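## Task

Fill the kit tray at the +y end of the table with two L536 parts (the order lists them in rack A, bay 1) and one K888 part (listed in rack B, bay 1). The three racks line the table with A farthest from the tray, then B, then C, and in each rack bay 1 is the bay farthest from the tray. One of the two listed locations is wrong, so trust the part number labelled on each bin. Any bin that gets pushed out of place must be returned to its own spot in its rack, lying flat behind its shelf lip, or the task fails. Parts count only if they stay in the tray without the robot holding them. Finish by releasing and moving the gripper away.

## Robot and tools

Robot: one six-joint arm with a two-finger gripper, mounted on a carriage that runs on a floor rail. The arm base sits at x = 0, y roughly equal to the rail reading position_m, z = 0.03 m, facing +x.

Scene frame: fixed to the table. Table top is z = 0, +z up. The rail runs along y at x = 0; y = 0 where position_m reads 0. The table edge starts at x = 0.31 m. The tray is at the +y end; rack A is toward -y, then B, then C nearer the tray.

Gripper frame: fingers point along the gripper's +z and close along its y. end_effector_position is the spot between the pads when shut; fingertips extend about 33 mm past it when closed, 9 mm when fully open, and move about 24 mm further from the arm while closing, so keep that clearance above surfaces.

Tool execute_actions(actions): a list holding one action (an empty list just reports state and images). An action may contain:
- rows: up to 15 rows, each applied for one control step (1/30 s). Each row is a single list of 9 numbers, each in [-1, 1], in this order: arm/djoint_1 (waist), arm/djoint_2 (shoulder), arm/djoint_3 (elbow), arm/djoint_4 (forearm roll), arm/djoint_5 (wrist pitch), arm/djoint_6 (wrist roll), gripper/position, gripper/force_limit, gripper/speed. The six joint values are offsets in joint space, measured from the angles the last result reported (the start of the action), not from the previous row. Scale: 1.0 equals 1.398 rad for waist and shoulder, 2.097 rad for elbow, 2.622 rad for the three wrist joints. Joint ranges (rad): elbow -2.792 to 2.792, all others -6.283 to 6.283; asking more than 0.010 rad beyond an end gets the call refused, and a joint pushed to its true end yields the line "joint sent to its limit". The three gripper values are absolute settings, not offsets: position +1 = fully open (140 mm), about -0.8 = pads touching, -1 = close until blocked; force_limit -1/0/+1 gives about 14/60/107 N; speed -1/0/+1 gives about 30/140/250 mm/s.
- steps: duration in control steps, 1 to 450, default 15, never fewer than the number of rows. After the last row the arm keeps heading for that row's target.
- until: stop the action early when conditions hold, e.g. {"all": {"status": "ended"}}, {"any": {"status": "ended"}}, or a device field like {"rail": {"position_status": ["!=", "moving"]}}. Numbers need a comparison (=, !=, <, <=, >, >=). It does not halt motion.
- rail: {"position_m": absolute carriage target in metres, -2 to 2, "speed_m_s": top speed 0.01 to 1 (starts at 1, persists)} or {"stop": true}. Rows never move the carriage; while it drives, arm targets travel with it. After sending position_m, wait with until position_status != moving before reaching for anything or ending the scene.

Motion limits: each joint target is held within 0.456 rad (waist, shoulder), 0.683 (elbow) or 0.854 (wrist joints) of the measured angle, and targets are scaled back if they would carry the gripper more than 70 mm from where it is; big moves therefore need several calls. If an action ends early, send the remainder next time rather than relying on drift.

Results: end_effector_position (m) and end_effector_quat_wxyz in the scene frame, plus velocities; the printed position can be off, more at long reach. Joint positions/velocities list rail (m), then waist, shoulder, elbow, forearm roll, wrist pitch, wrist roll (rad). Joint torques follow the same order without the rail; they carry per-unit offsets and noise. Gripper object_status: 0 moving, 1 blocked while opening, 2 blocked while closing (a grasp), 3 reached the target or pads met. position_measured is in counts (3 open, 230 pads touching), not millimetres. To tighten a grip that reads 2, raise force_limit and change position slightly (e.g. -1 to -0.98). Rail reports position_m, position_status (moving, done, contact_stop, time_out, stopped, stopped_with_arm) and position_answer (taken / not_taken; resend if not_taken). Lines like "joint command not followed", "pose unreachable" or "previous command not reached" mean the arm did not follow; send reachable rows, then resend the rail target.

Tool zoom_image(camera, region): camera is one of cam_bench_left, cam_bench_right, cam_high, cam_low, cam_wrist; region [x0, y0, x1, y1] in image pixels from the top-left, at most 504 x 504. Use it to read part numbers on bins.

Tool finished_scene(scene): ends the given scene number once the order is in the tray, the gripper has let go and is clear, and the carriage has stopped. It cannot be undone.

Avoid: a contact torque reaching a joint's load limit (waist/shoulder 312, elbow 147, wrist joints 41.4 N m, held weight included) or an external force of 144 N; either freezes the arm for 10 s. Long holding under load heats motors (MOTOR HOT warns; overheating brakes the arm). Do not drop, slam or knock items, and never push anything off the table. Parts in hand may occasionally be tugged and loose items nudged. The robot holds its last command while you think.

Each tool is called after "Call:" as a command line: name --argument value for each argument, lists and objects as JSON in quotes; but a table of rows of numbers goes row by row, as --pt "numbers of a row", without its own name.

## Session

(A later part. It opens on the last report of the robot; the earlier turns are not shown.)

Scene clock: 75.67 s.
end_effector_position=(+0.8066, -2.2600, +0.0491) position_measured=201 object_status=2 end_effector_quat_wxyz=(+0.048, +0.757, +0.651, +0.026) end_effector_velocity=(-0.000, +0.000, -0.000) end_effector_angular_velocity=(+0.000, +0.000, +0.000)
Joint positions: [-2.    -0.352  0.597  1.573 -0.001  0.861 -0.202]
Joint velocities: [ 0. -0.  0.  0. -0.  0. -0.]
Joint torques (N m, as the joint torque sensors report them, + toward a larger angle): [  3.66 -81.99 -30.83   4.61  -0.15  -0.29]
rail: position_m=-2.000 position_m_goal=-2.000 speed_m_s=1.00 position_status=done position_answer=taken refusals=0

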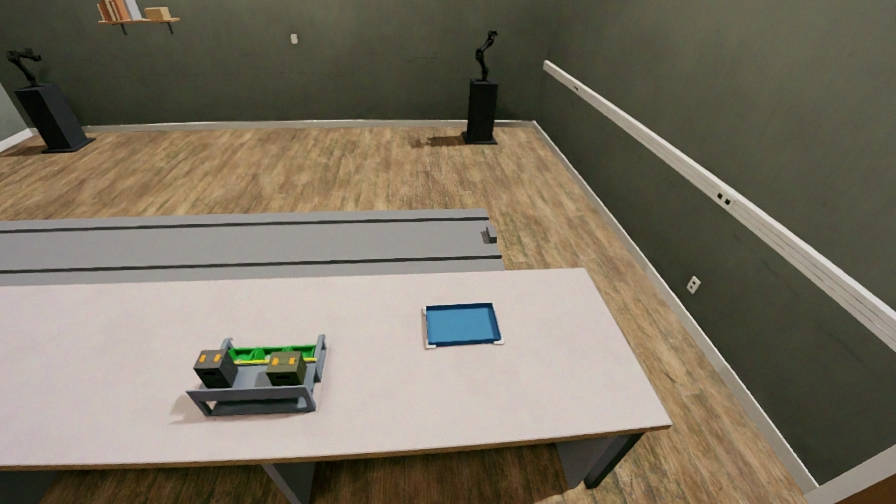

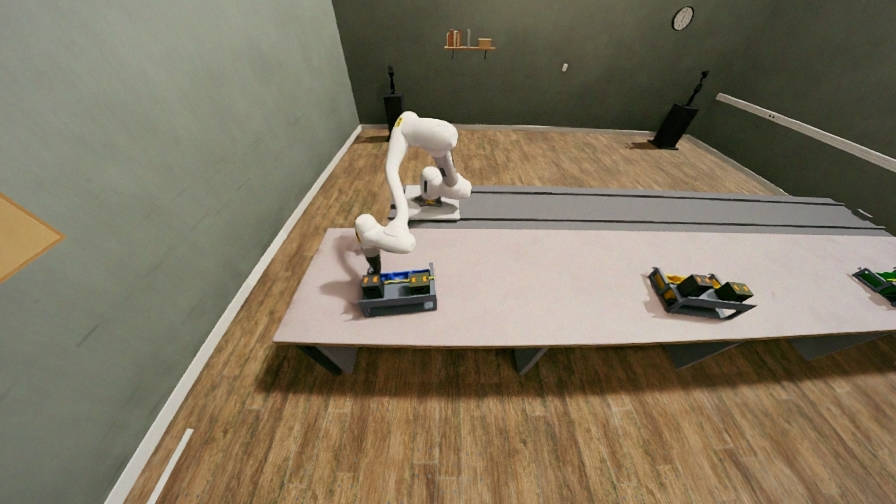

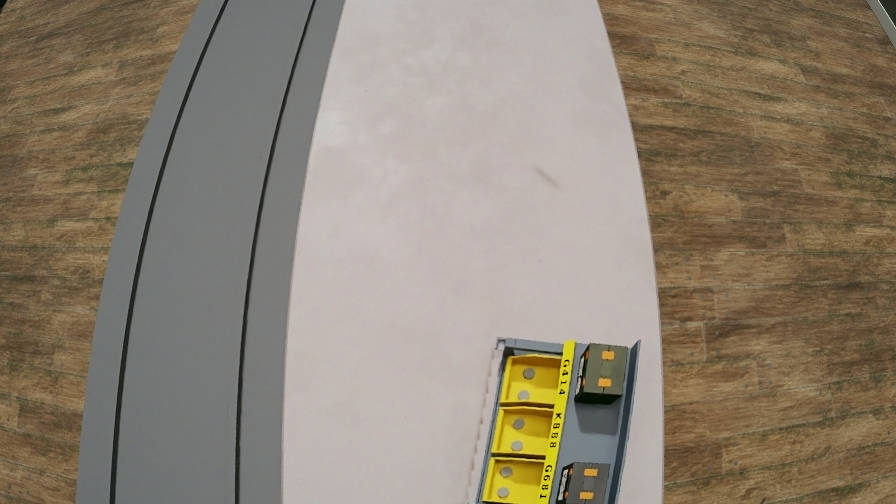

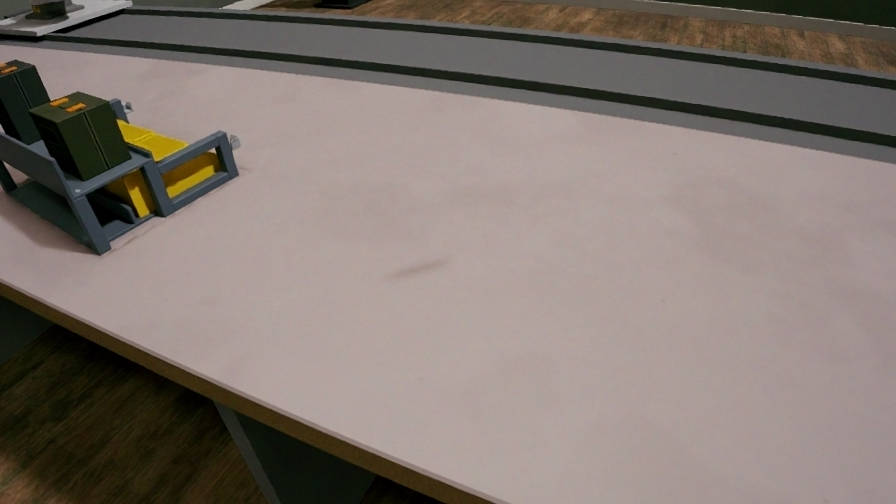

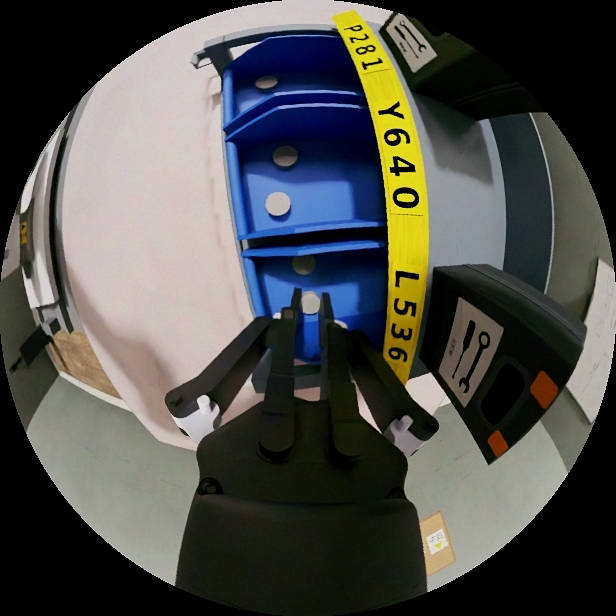

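Call:
execute_actions --actions '[{"rows":[[0,-0.005,0,0,0.002,0,-1,0,-0.5],[0,-0.012,0,0,0.004,0,-1,0,-0.5],[0,-0.022,0,0,0.008,0,-1,0,-0.5],[0,-0.035,0,0,0.013,0,-1,0,-0.5],[0,-0.05,0,0,0.018,0,-1,0,-0.5],[0,-0.065,0,0,0.024,0,-1,0,-0.5],[0,-0.08,0,0,0.03,0,-1,0,-0.5],[0,-0.095,0,0,0.035,0,-1,0,-0.5],[0,-0.11,0,0,0.04,0,-1,0,-0.5],[0,-0.11,0,0,0.04,0,-1,0,-0.5],[0,-0.11,0,0,0.04,0,-1,0,-0.5],[0,-0.11,0,0,0.04,0,-1,0,-0.5],[0,-0.321,0.164,0,0.04,0,-1,0,-0.5]],"steps":35}]'

Call:
execute_actions --actions '[{"rows":[[0.252,0,0,0,0,0.077,-1,0,-0.5]],"rail":{"position_m":1.9},"steps":200,"until":{"rail":{"position_status":["!=","moving"]}}}]'

Scene clock: 82.50 s.
end_effector_position=(+0.5941, -2.1819, +0.1998) position_measured=201 object_status=2 end_effector_quat_wxyz=(+0.049, +0.757, +0.651, +0.026) end_effector_velocity=(-0.001, +0.000, -0.001) end_effector_angular_velocity=(+0.000, +0.001, +0.000)
Joint positions: [-2.    -0.352  0.148  1.917 -0.001  0.966 -0.202]
Joint velocities: [ 0.     0.     0.     0.001  0.    -0.    -0.   ]
Joint torques (N m, as the joint torque sensors report them, + toward a larger angle): [  1.29 -51.48 -37.09   4.36   0.61  -0.08]
rail: position_m=-2.000 position_m_goal=-2.000 speed_m_s=1.00 position_status=done position_answer=taken refusals=0

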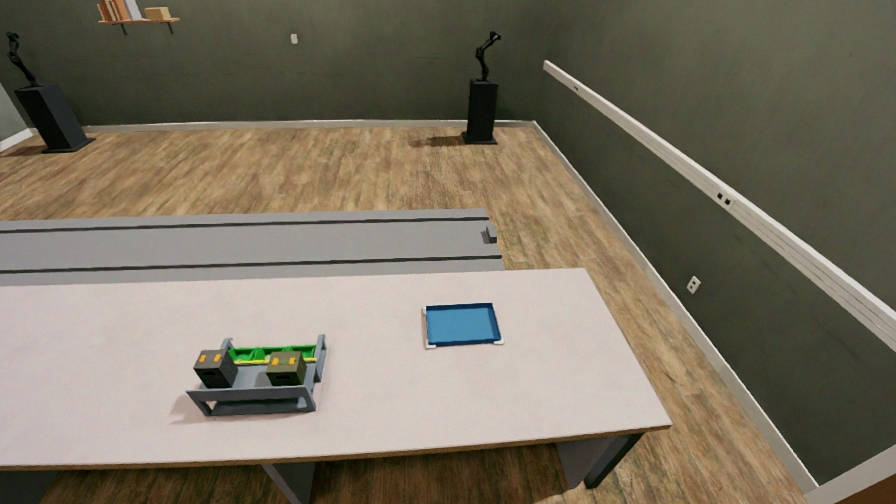

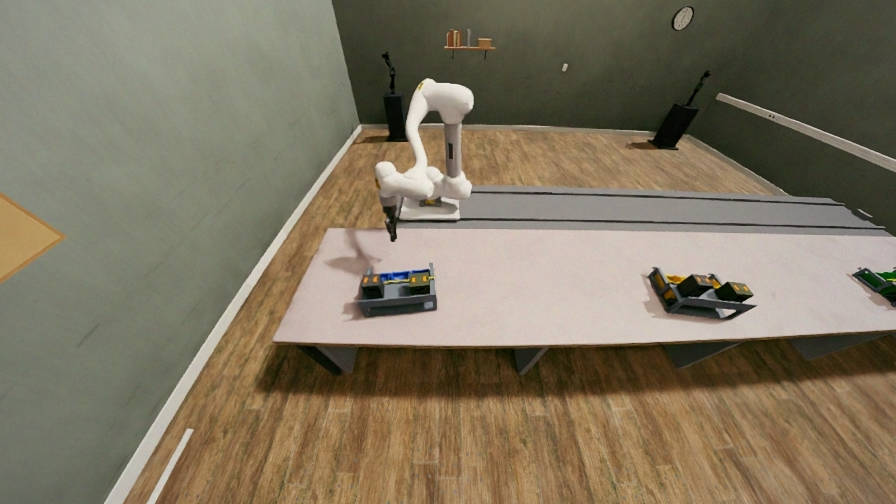

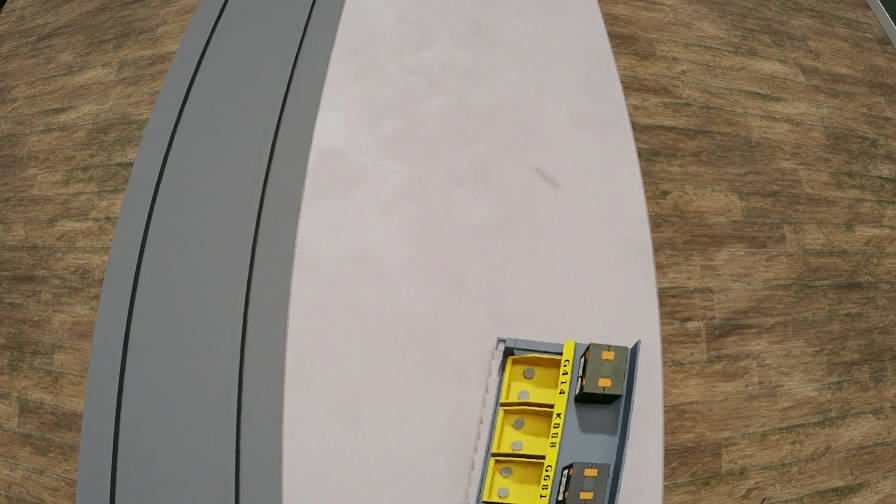

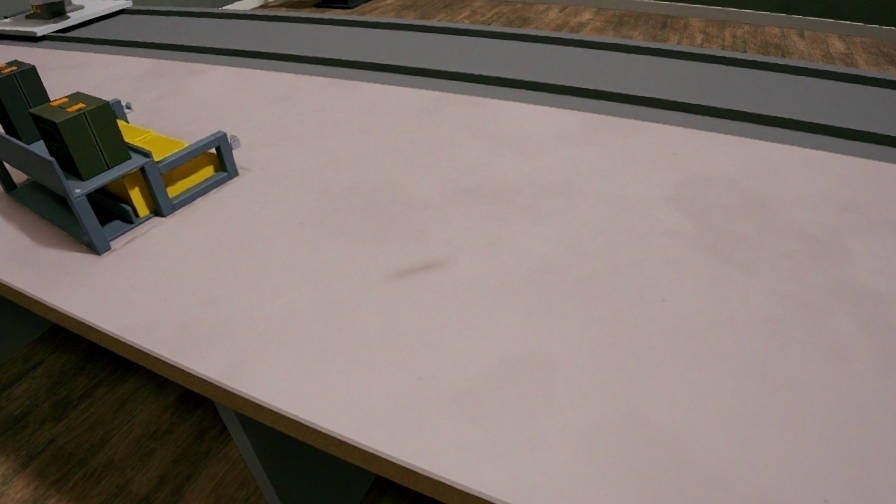

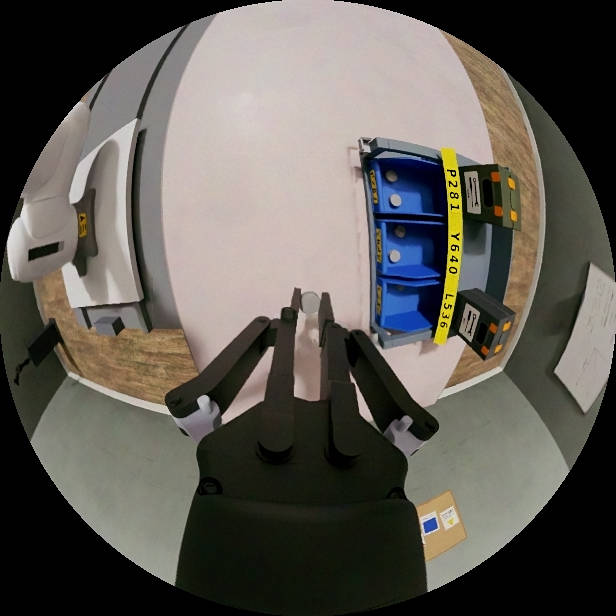

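Scene clock: 86.93 s.
end_effector_position=(+0.6204, +1.9352, +0.1998) position_measured=201 object_status=2 end_effector_quat_wxyz=(+0.039, +0.706, +0.706, +0.039) end_effector_velocity=(+0.000, -0.009, +0.000) end_effector_angular_velocity=(-0.000, -0.000, -0.002)
Joint positions: [ 1.901  0.     0.148  1.917 -0.001  0.966  0.   ]
Joint velocities: [-0.007 -0.002 -0.     0.    -0.     0.     0.   ]
Joint torques (N m, as the joint torque sensors report them, + toward a larger angle): [ -8.82 -50.96 -37.59   3.96   0.39  -0.02]
rail: position_m=1.901 position_m_goal=1.900 speed_m_s=1.00 position_status=done position_answer=taken refusals=0

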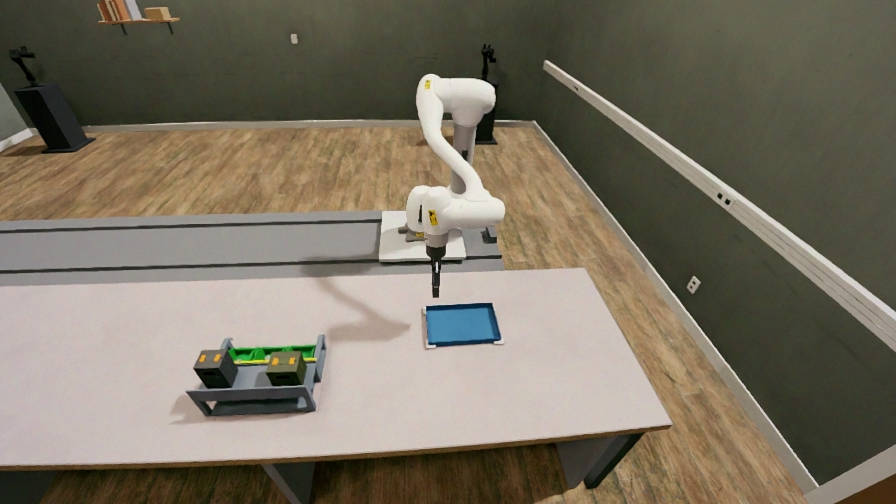

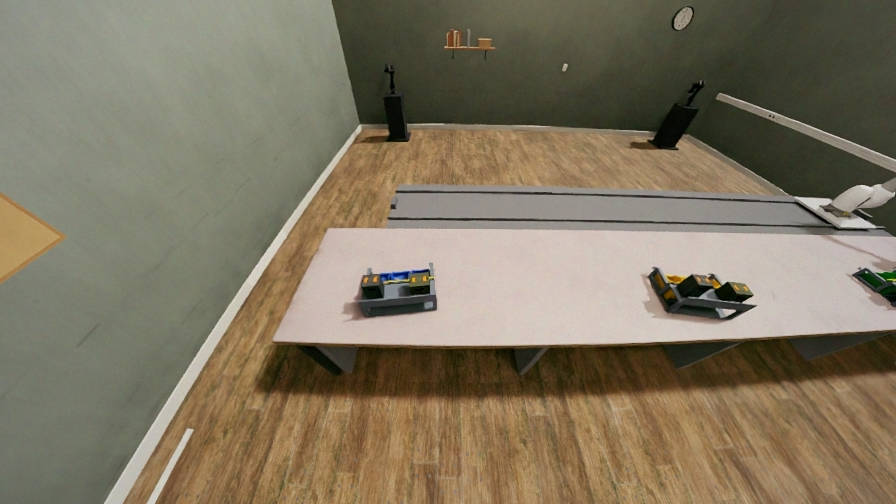

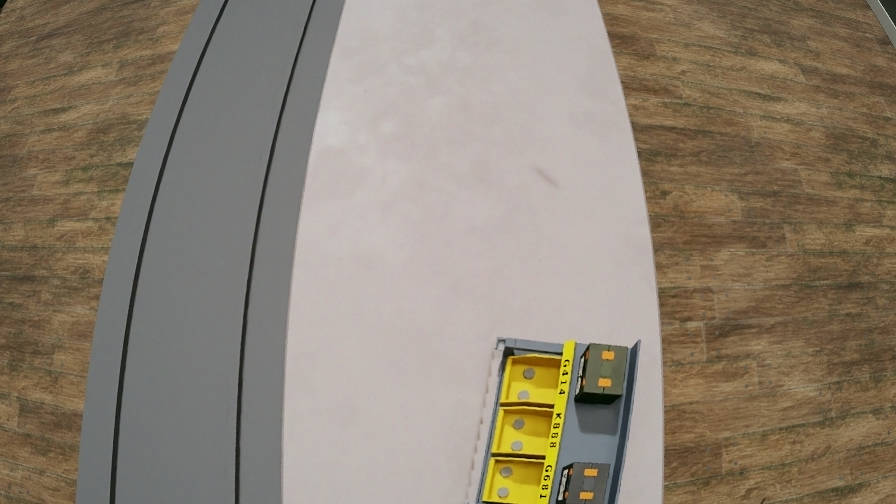

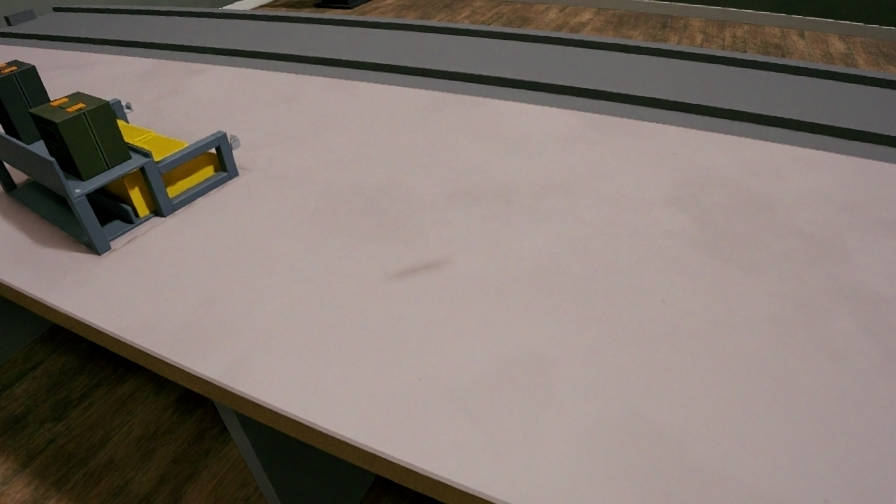

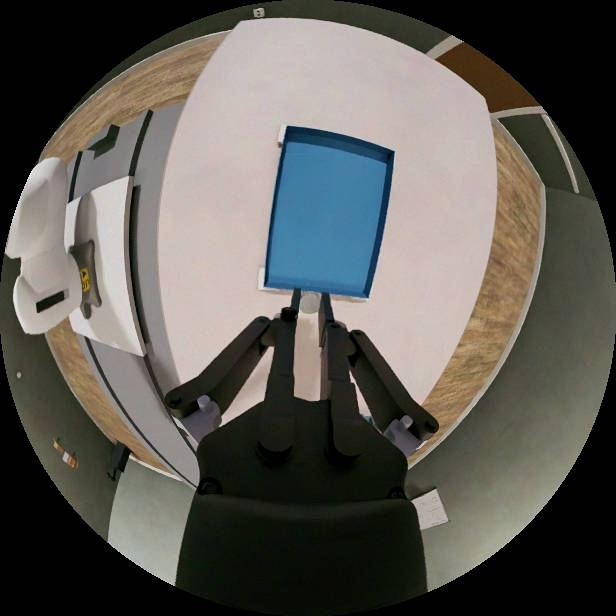

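Call:
execute_actions --actions '[{"rows":[[0.18,0.1495,0.025,0,-0.1,0,-1,0,-0.5]],"steps":30}]'

Call:
execute_actions --actions '[{"rows":[[0,0,0,0,0,0,-0.36,0,0],[0,0,0,0,0,0,-0.36,0,0],[0,0,0,0,0,0,-0.36,0,0],[0,0,0,0,0,0,-0.36,0,0],[0,0,0,0,0,0,-0.36,0,0],[0,0,0,0,0,0,-0.36,0,0],[0,0,0,0,0,0,-0.36,0,0],[0,0,0,0,0,0,-0.36,0,0],[0,-0.1495,-0.025,0,0.1,0,-0.36,0,0]],"steps":28}]'

Call:
execute_actions --actions '[{"rows":[[-0.432,0,0,0,0,-0.077,-0.36,0,0]],"rail":{"position_m":-1.957},"steps":200,"until":{"rail":{"position_status":["!=","moving"]}}}]'

Call:
zoom_image --camera "cam_wrist" --region '[330,140,530,380]'

Scene clock: 92.33 s.
end_effector_position=(+0.6312, +2.0980, +0.0492) position_measured=201 object_status=2 end_effector_quat_wxyz=(+0.034, +0.611, +0.789, +0.044) end_effector_velocity=(+0.000, +0.000, +0.000) end_effector_angular_velocity=(+0.000, -0.001, +0.000)
Joint positions: [ 1.9    0.252  0.358  1.969 -0.001  0.703  0.   ]
Joint velocities: [ 0.     0.    -0.001 -0.    -0.    -0.    -0.   ]
Joint torques (N m, as the joint torque sensors report them, + toward a larger angle): [  1.17 -65.91 -30.63   3.45   0.26   0.07]
rail: position_m=1.900 position_m_goal=1.900 speed_m_s=1.00 position_status=done position_answer=taken refusals=0

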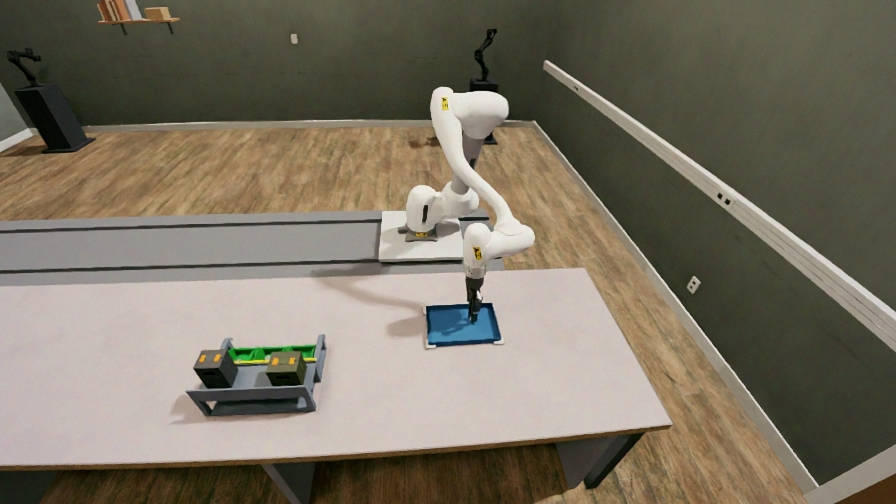

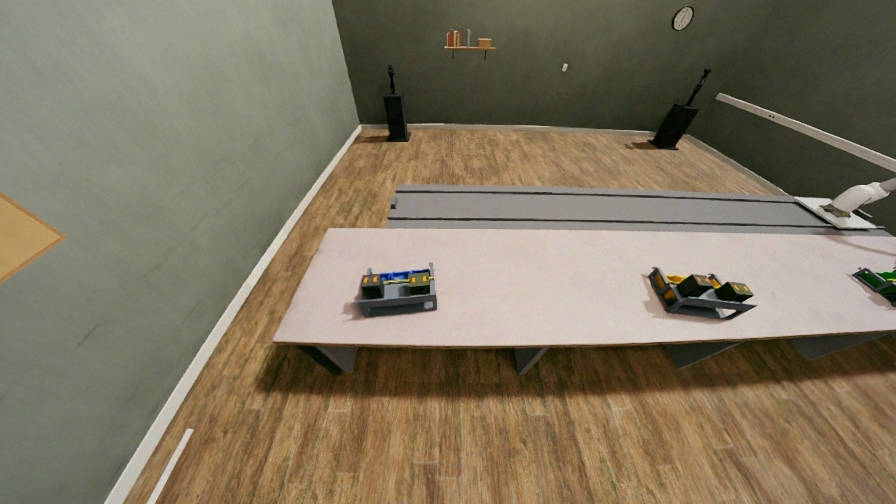

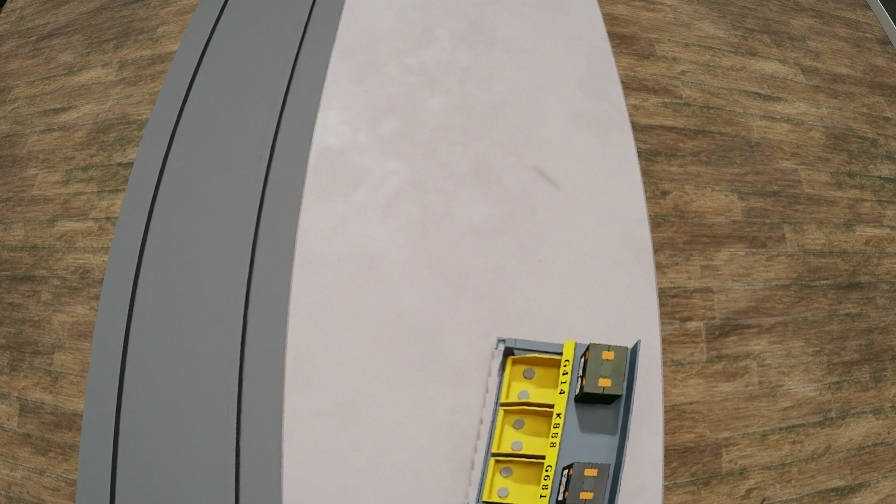

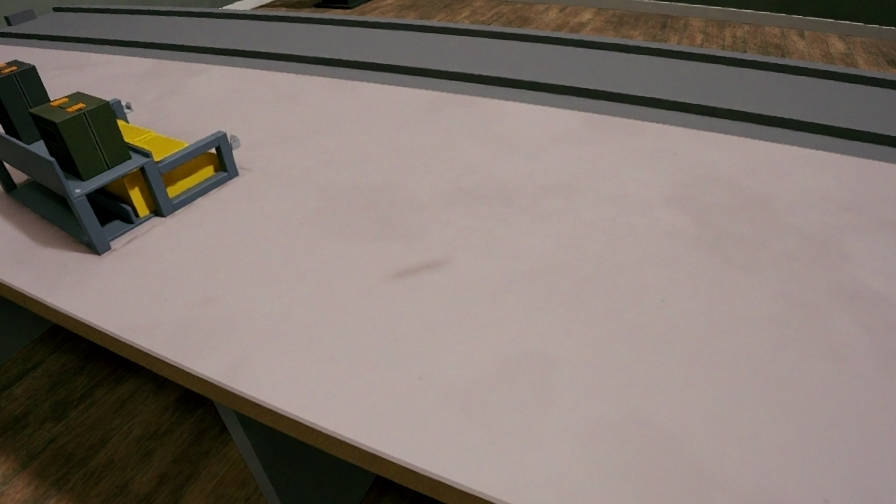

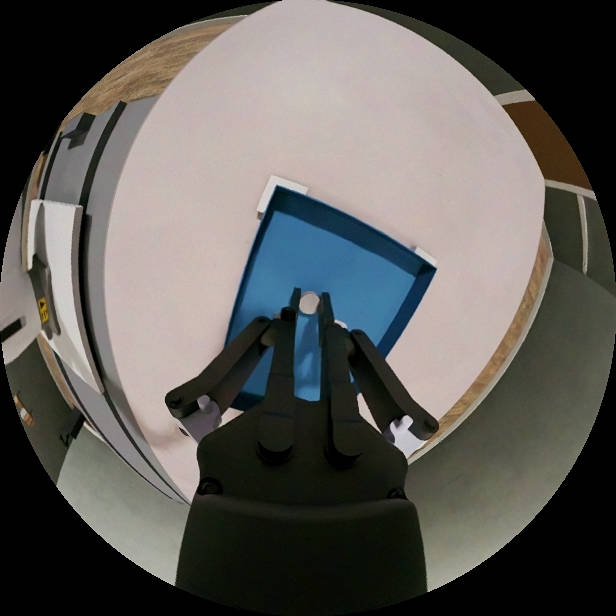

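Scene clock: 93.27 s.
end_effector_position=(+0.5923, +2.0878, +0.1999) position_measured=174 object_status=3 end_effector_quat_wxyz=(+0.034, +0.612, +0.789, +0.043) end_effector_velocity=(-0.000, -0.000, -0.001) end_effector_angular_velocity=(-0.000, +0.001, -0.000)
Joint positions: [ 1.9    0.252  0.148  1.917 -0.001  0.966  0.   ]
Joint velocities: [ 0.    -0.     0.001  0.     0.     0.    -0.   ]
Joint torques (N m, as the joint torque sensors report them, + toward a larger angle): [  1.31 -50.8  -38.11   4.4    0.21  -0.04]
rail: position_m=1.900 position_m_goal=1.900 speed_m_s=1.00 position_status=done position_answer=taken refusals=0

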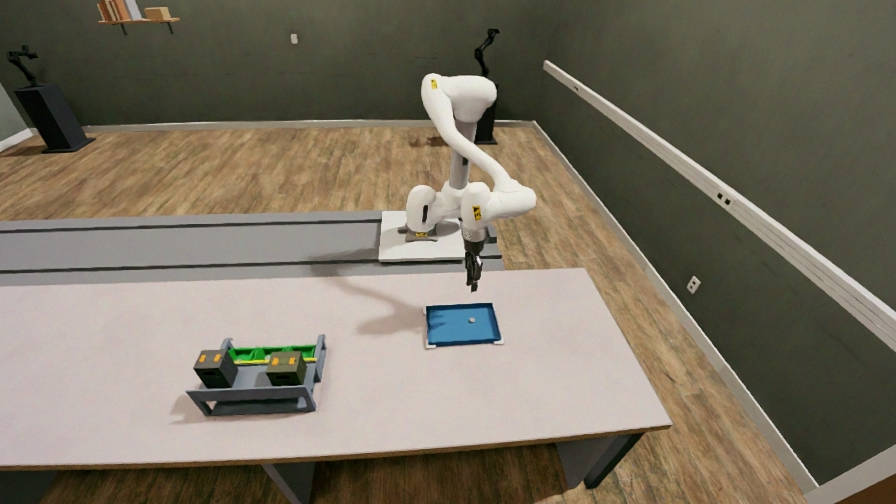

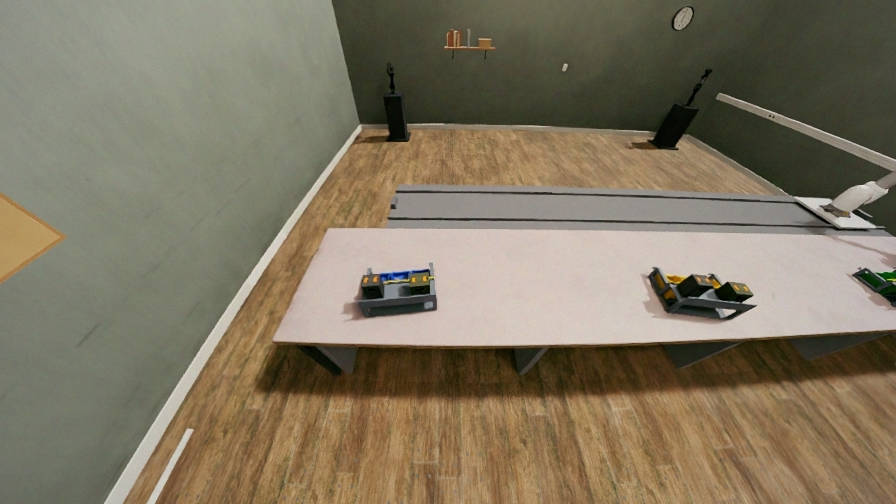

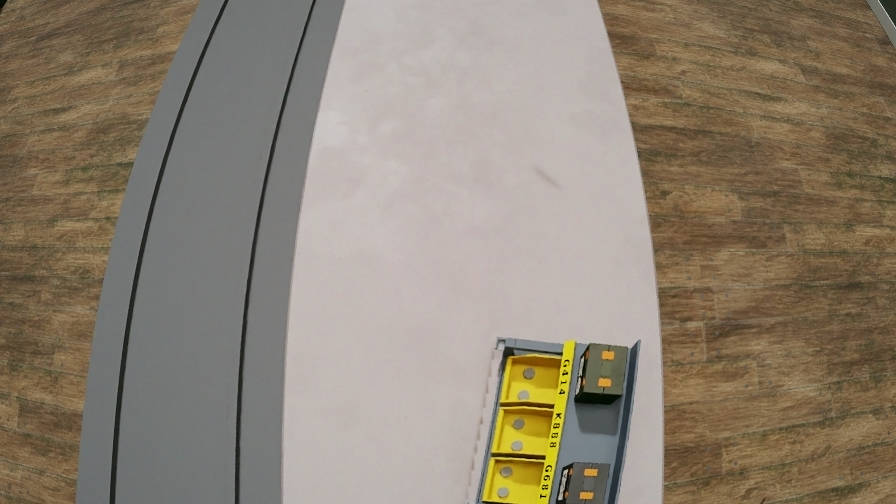

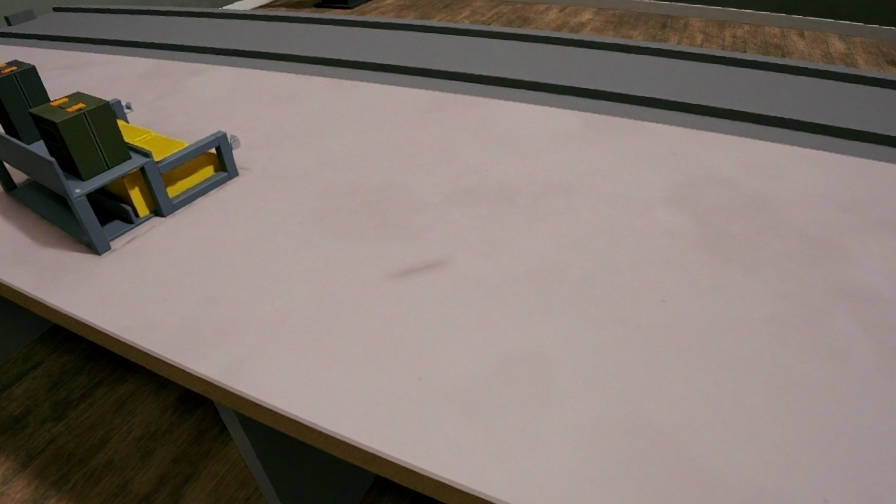

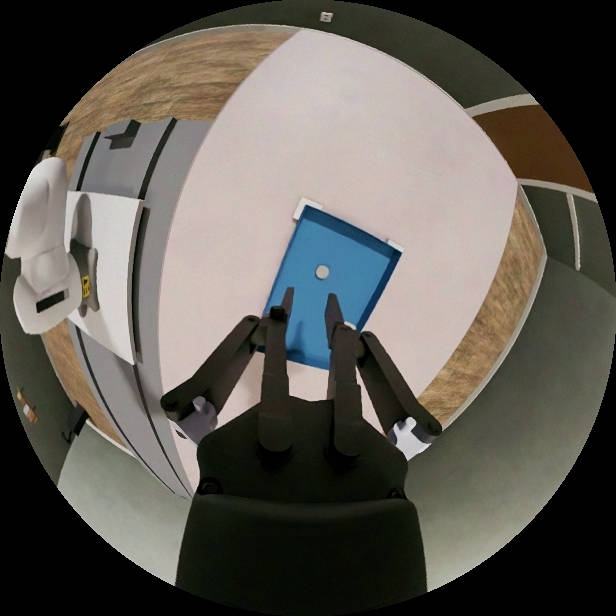

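Scene clock: 97.67 s.
end_effector_position=(+0.5941, -2.1397, +0.1999) position_measured=174 object_status=3 end_effector_quat_wxyz=(+0.049, +0.757, +0.651, +0.026) end_effector_velocity=(+0.001, +0.010, +0.000) end_effector_angular_velocity=(-0.000, -0.000, +0.004)
Joint positions: [-1.958 -0.352  0.148  1.917 -0.001  0.966 -0.202]
Joint velocities: [ 0.008  0.004 -0.    -0.     0.    -0.    -0.   ]
Joint torques (N m, as the joint torque sensors report them, + toward a larger angle): [  9.88 -54.82 -37.98   4.42   0.48  -0.15]
rail: position_m=-1.958 position_m_goal=-1.957 speed_m_s=1.00 position_status=done position_answer=taken refusals=0

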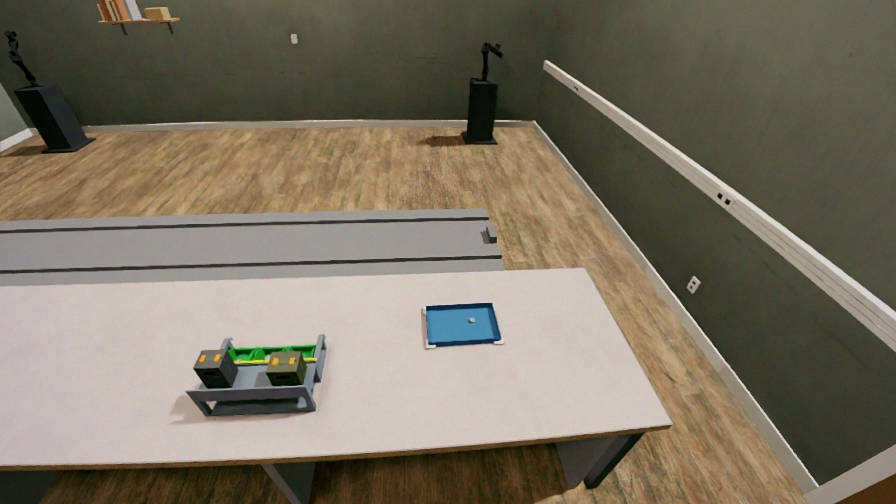

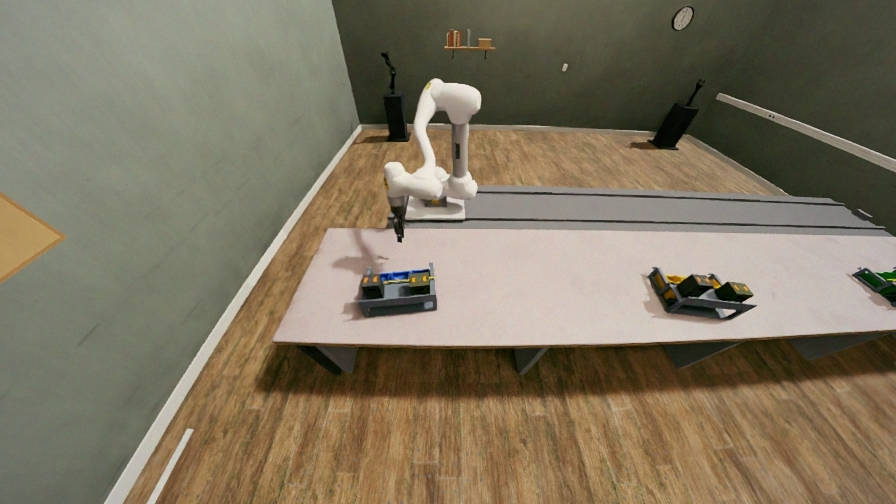

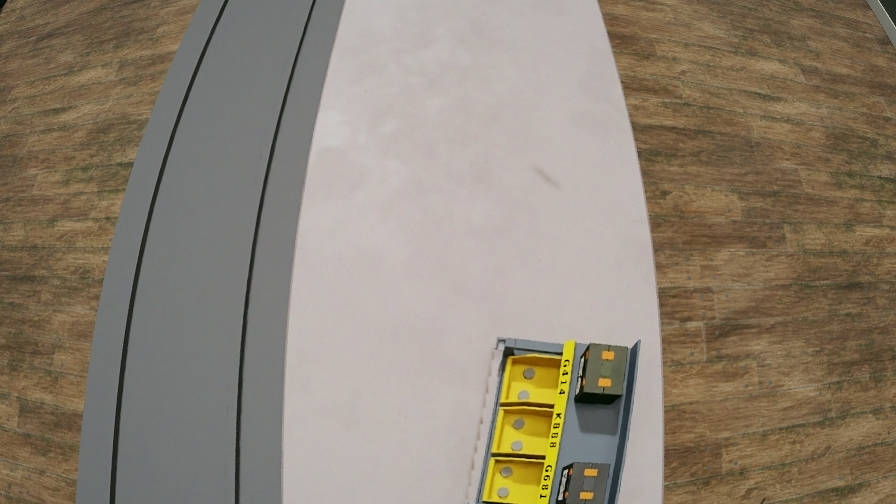

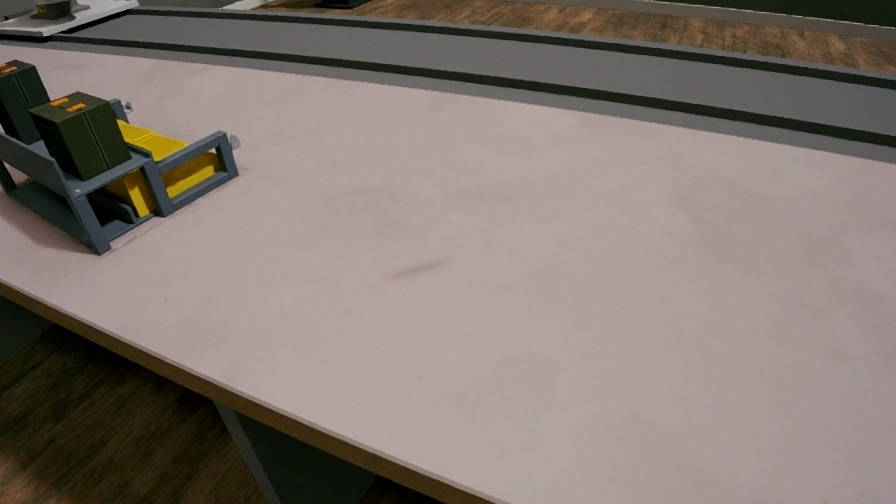

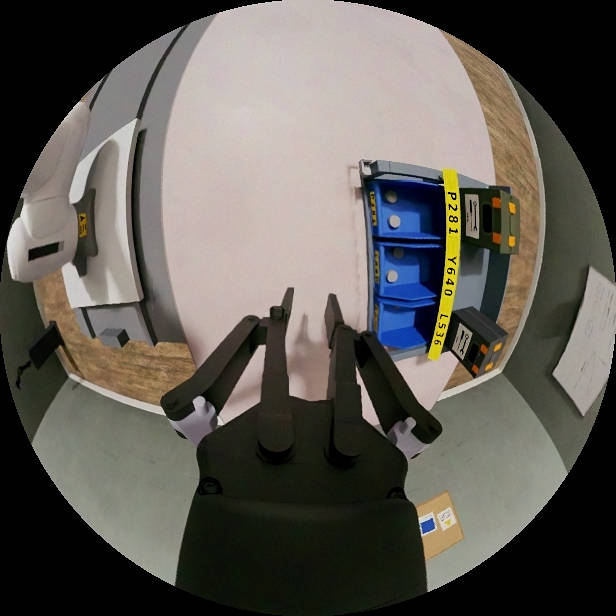

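Region (330, 140, 530, 380) of cam_wrist's 616x616 image, scaled by 2.100, with more detail than that image has.

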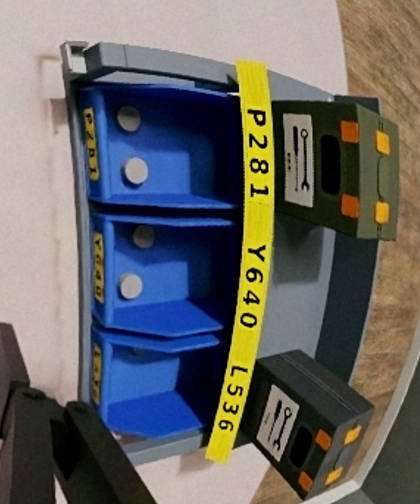

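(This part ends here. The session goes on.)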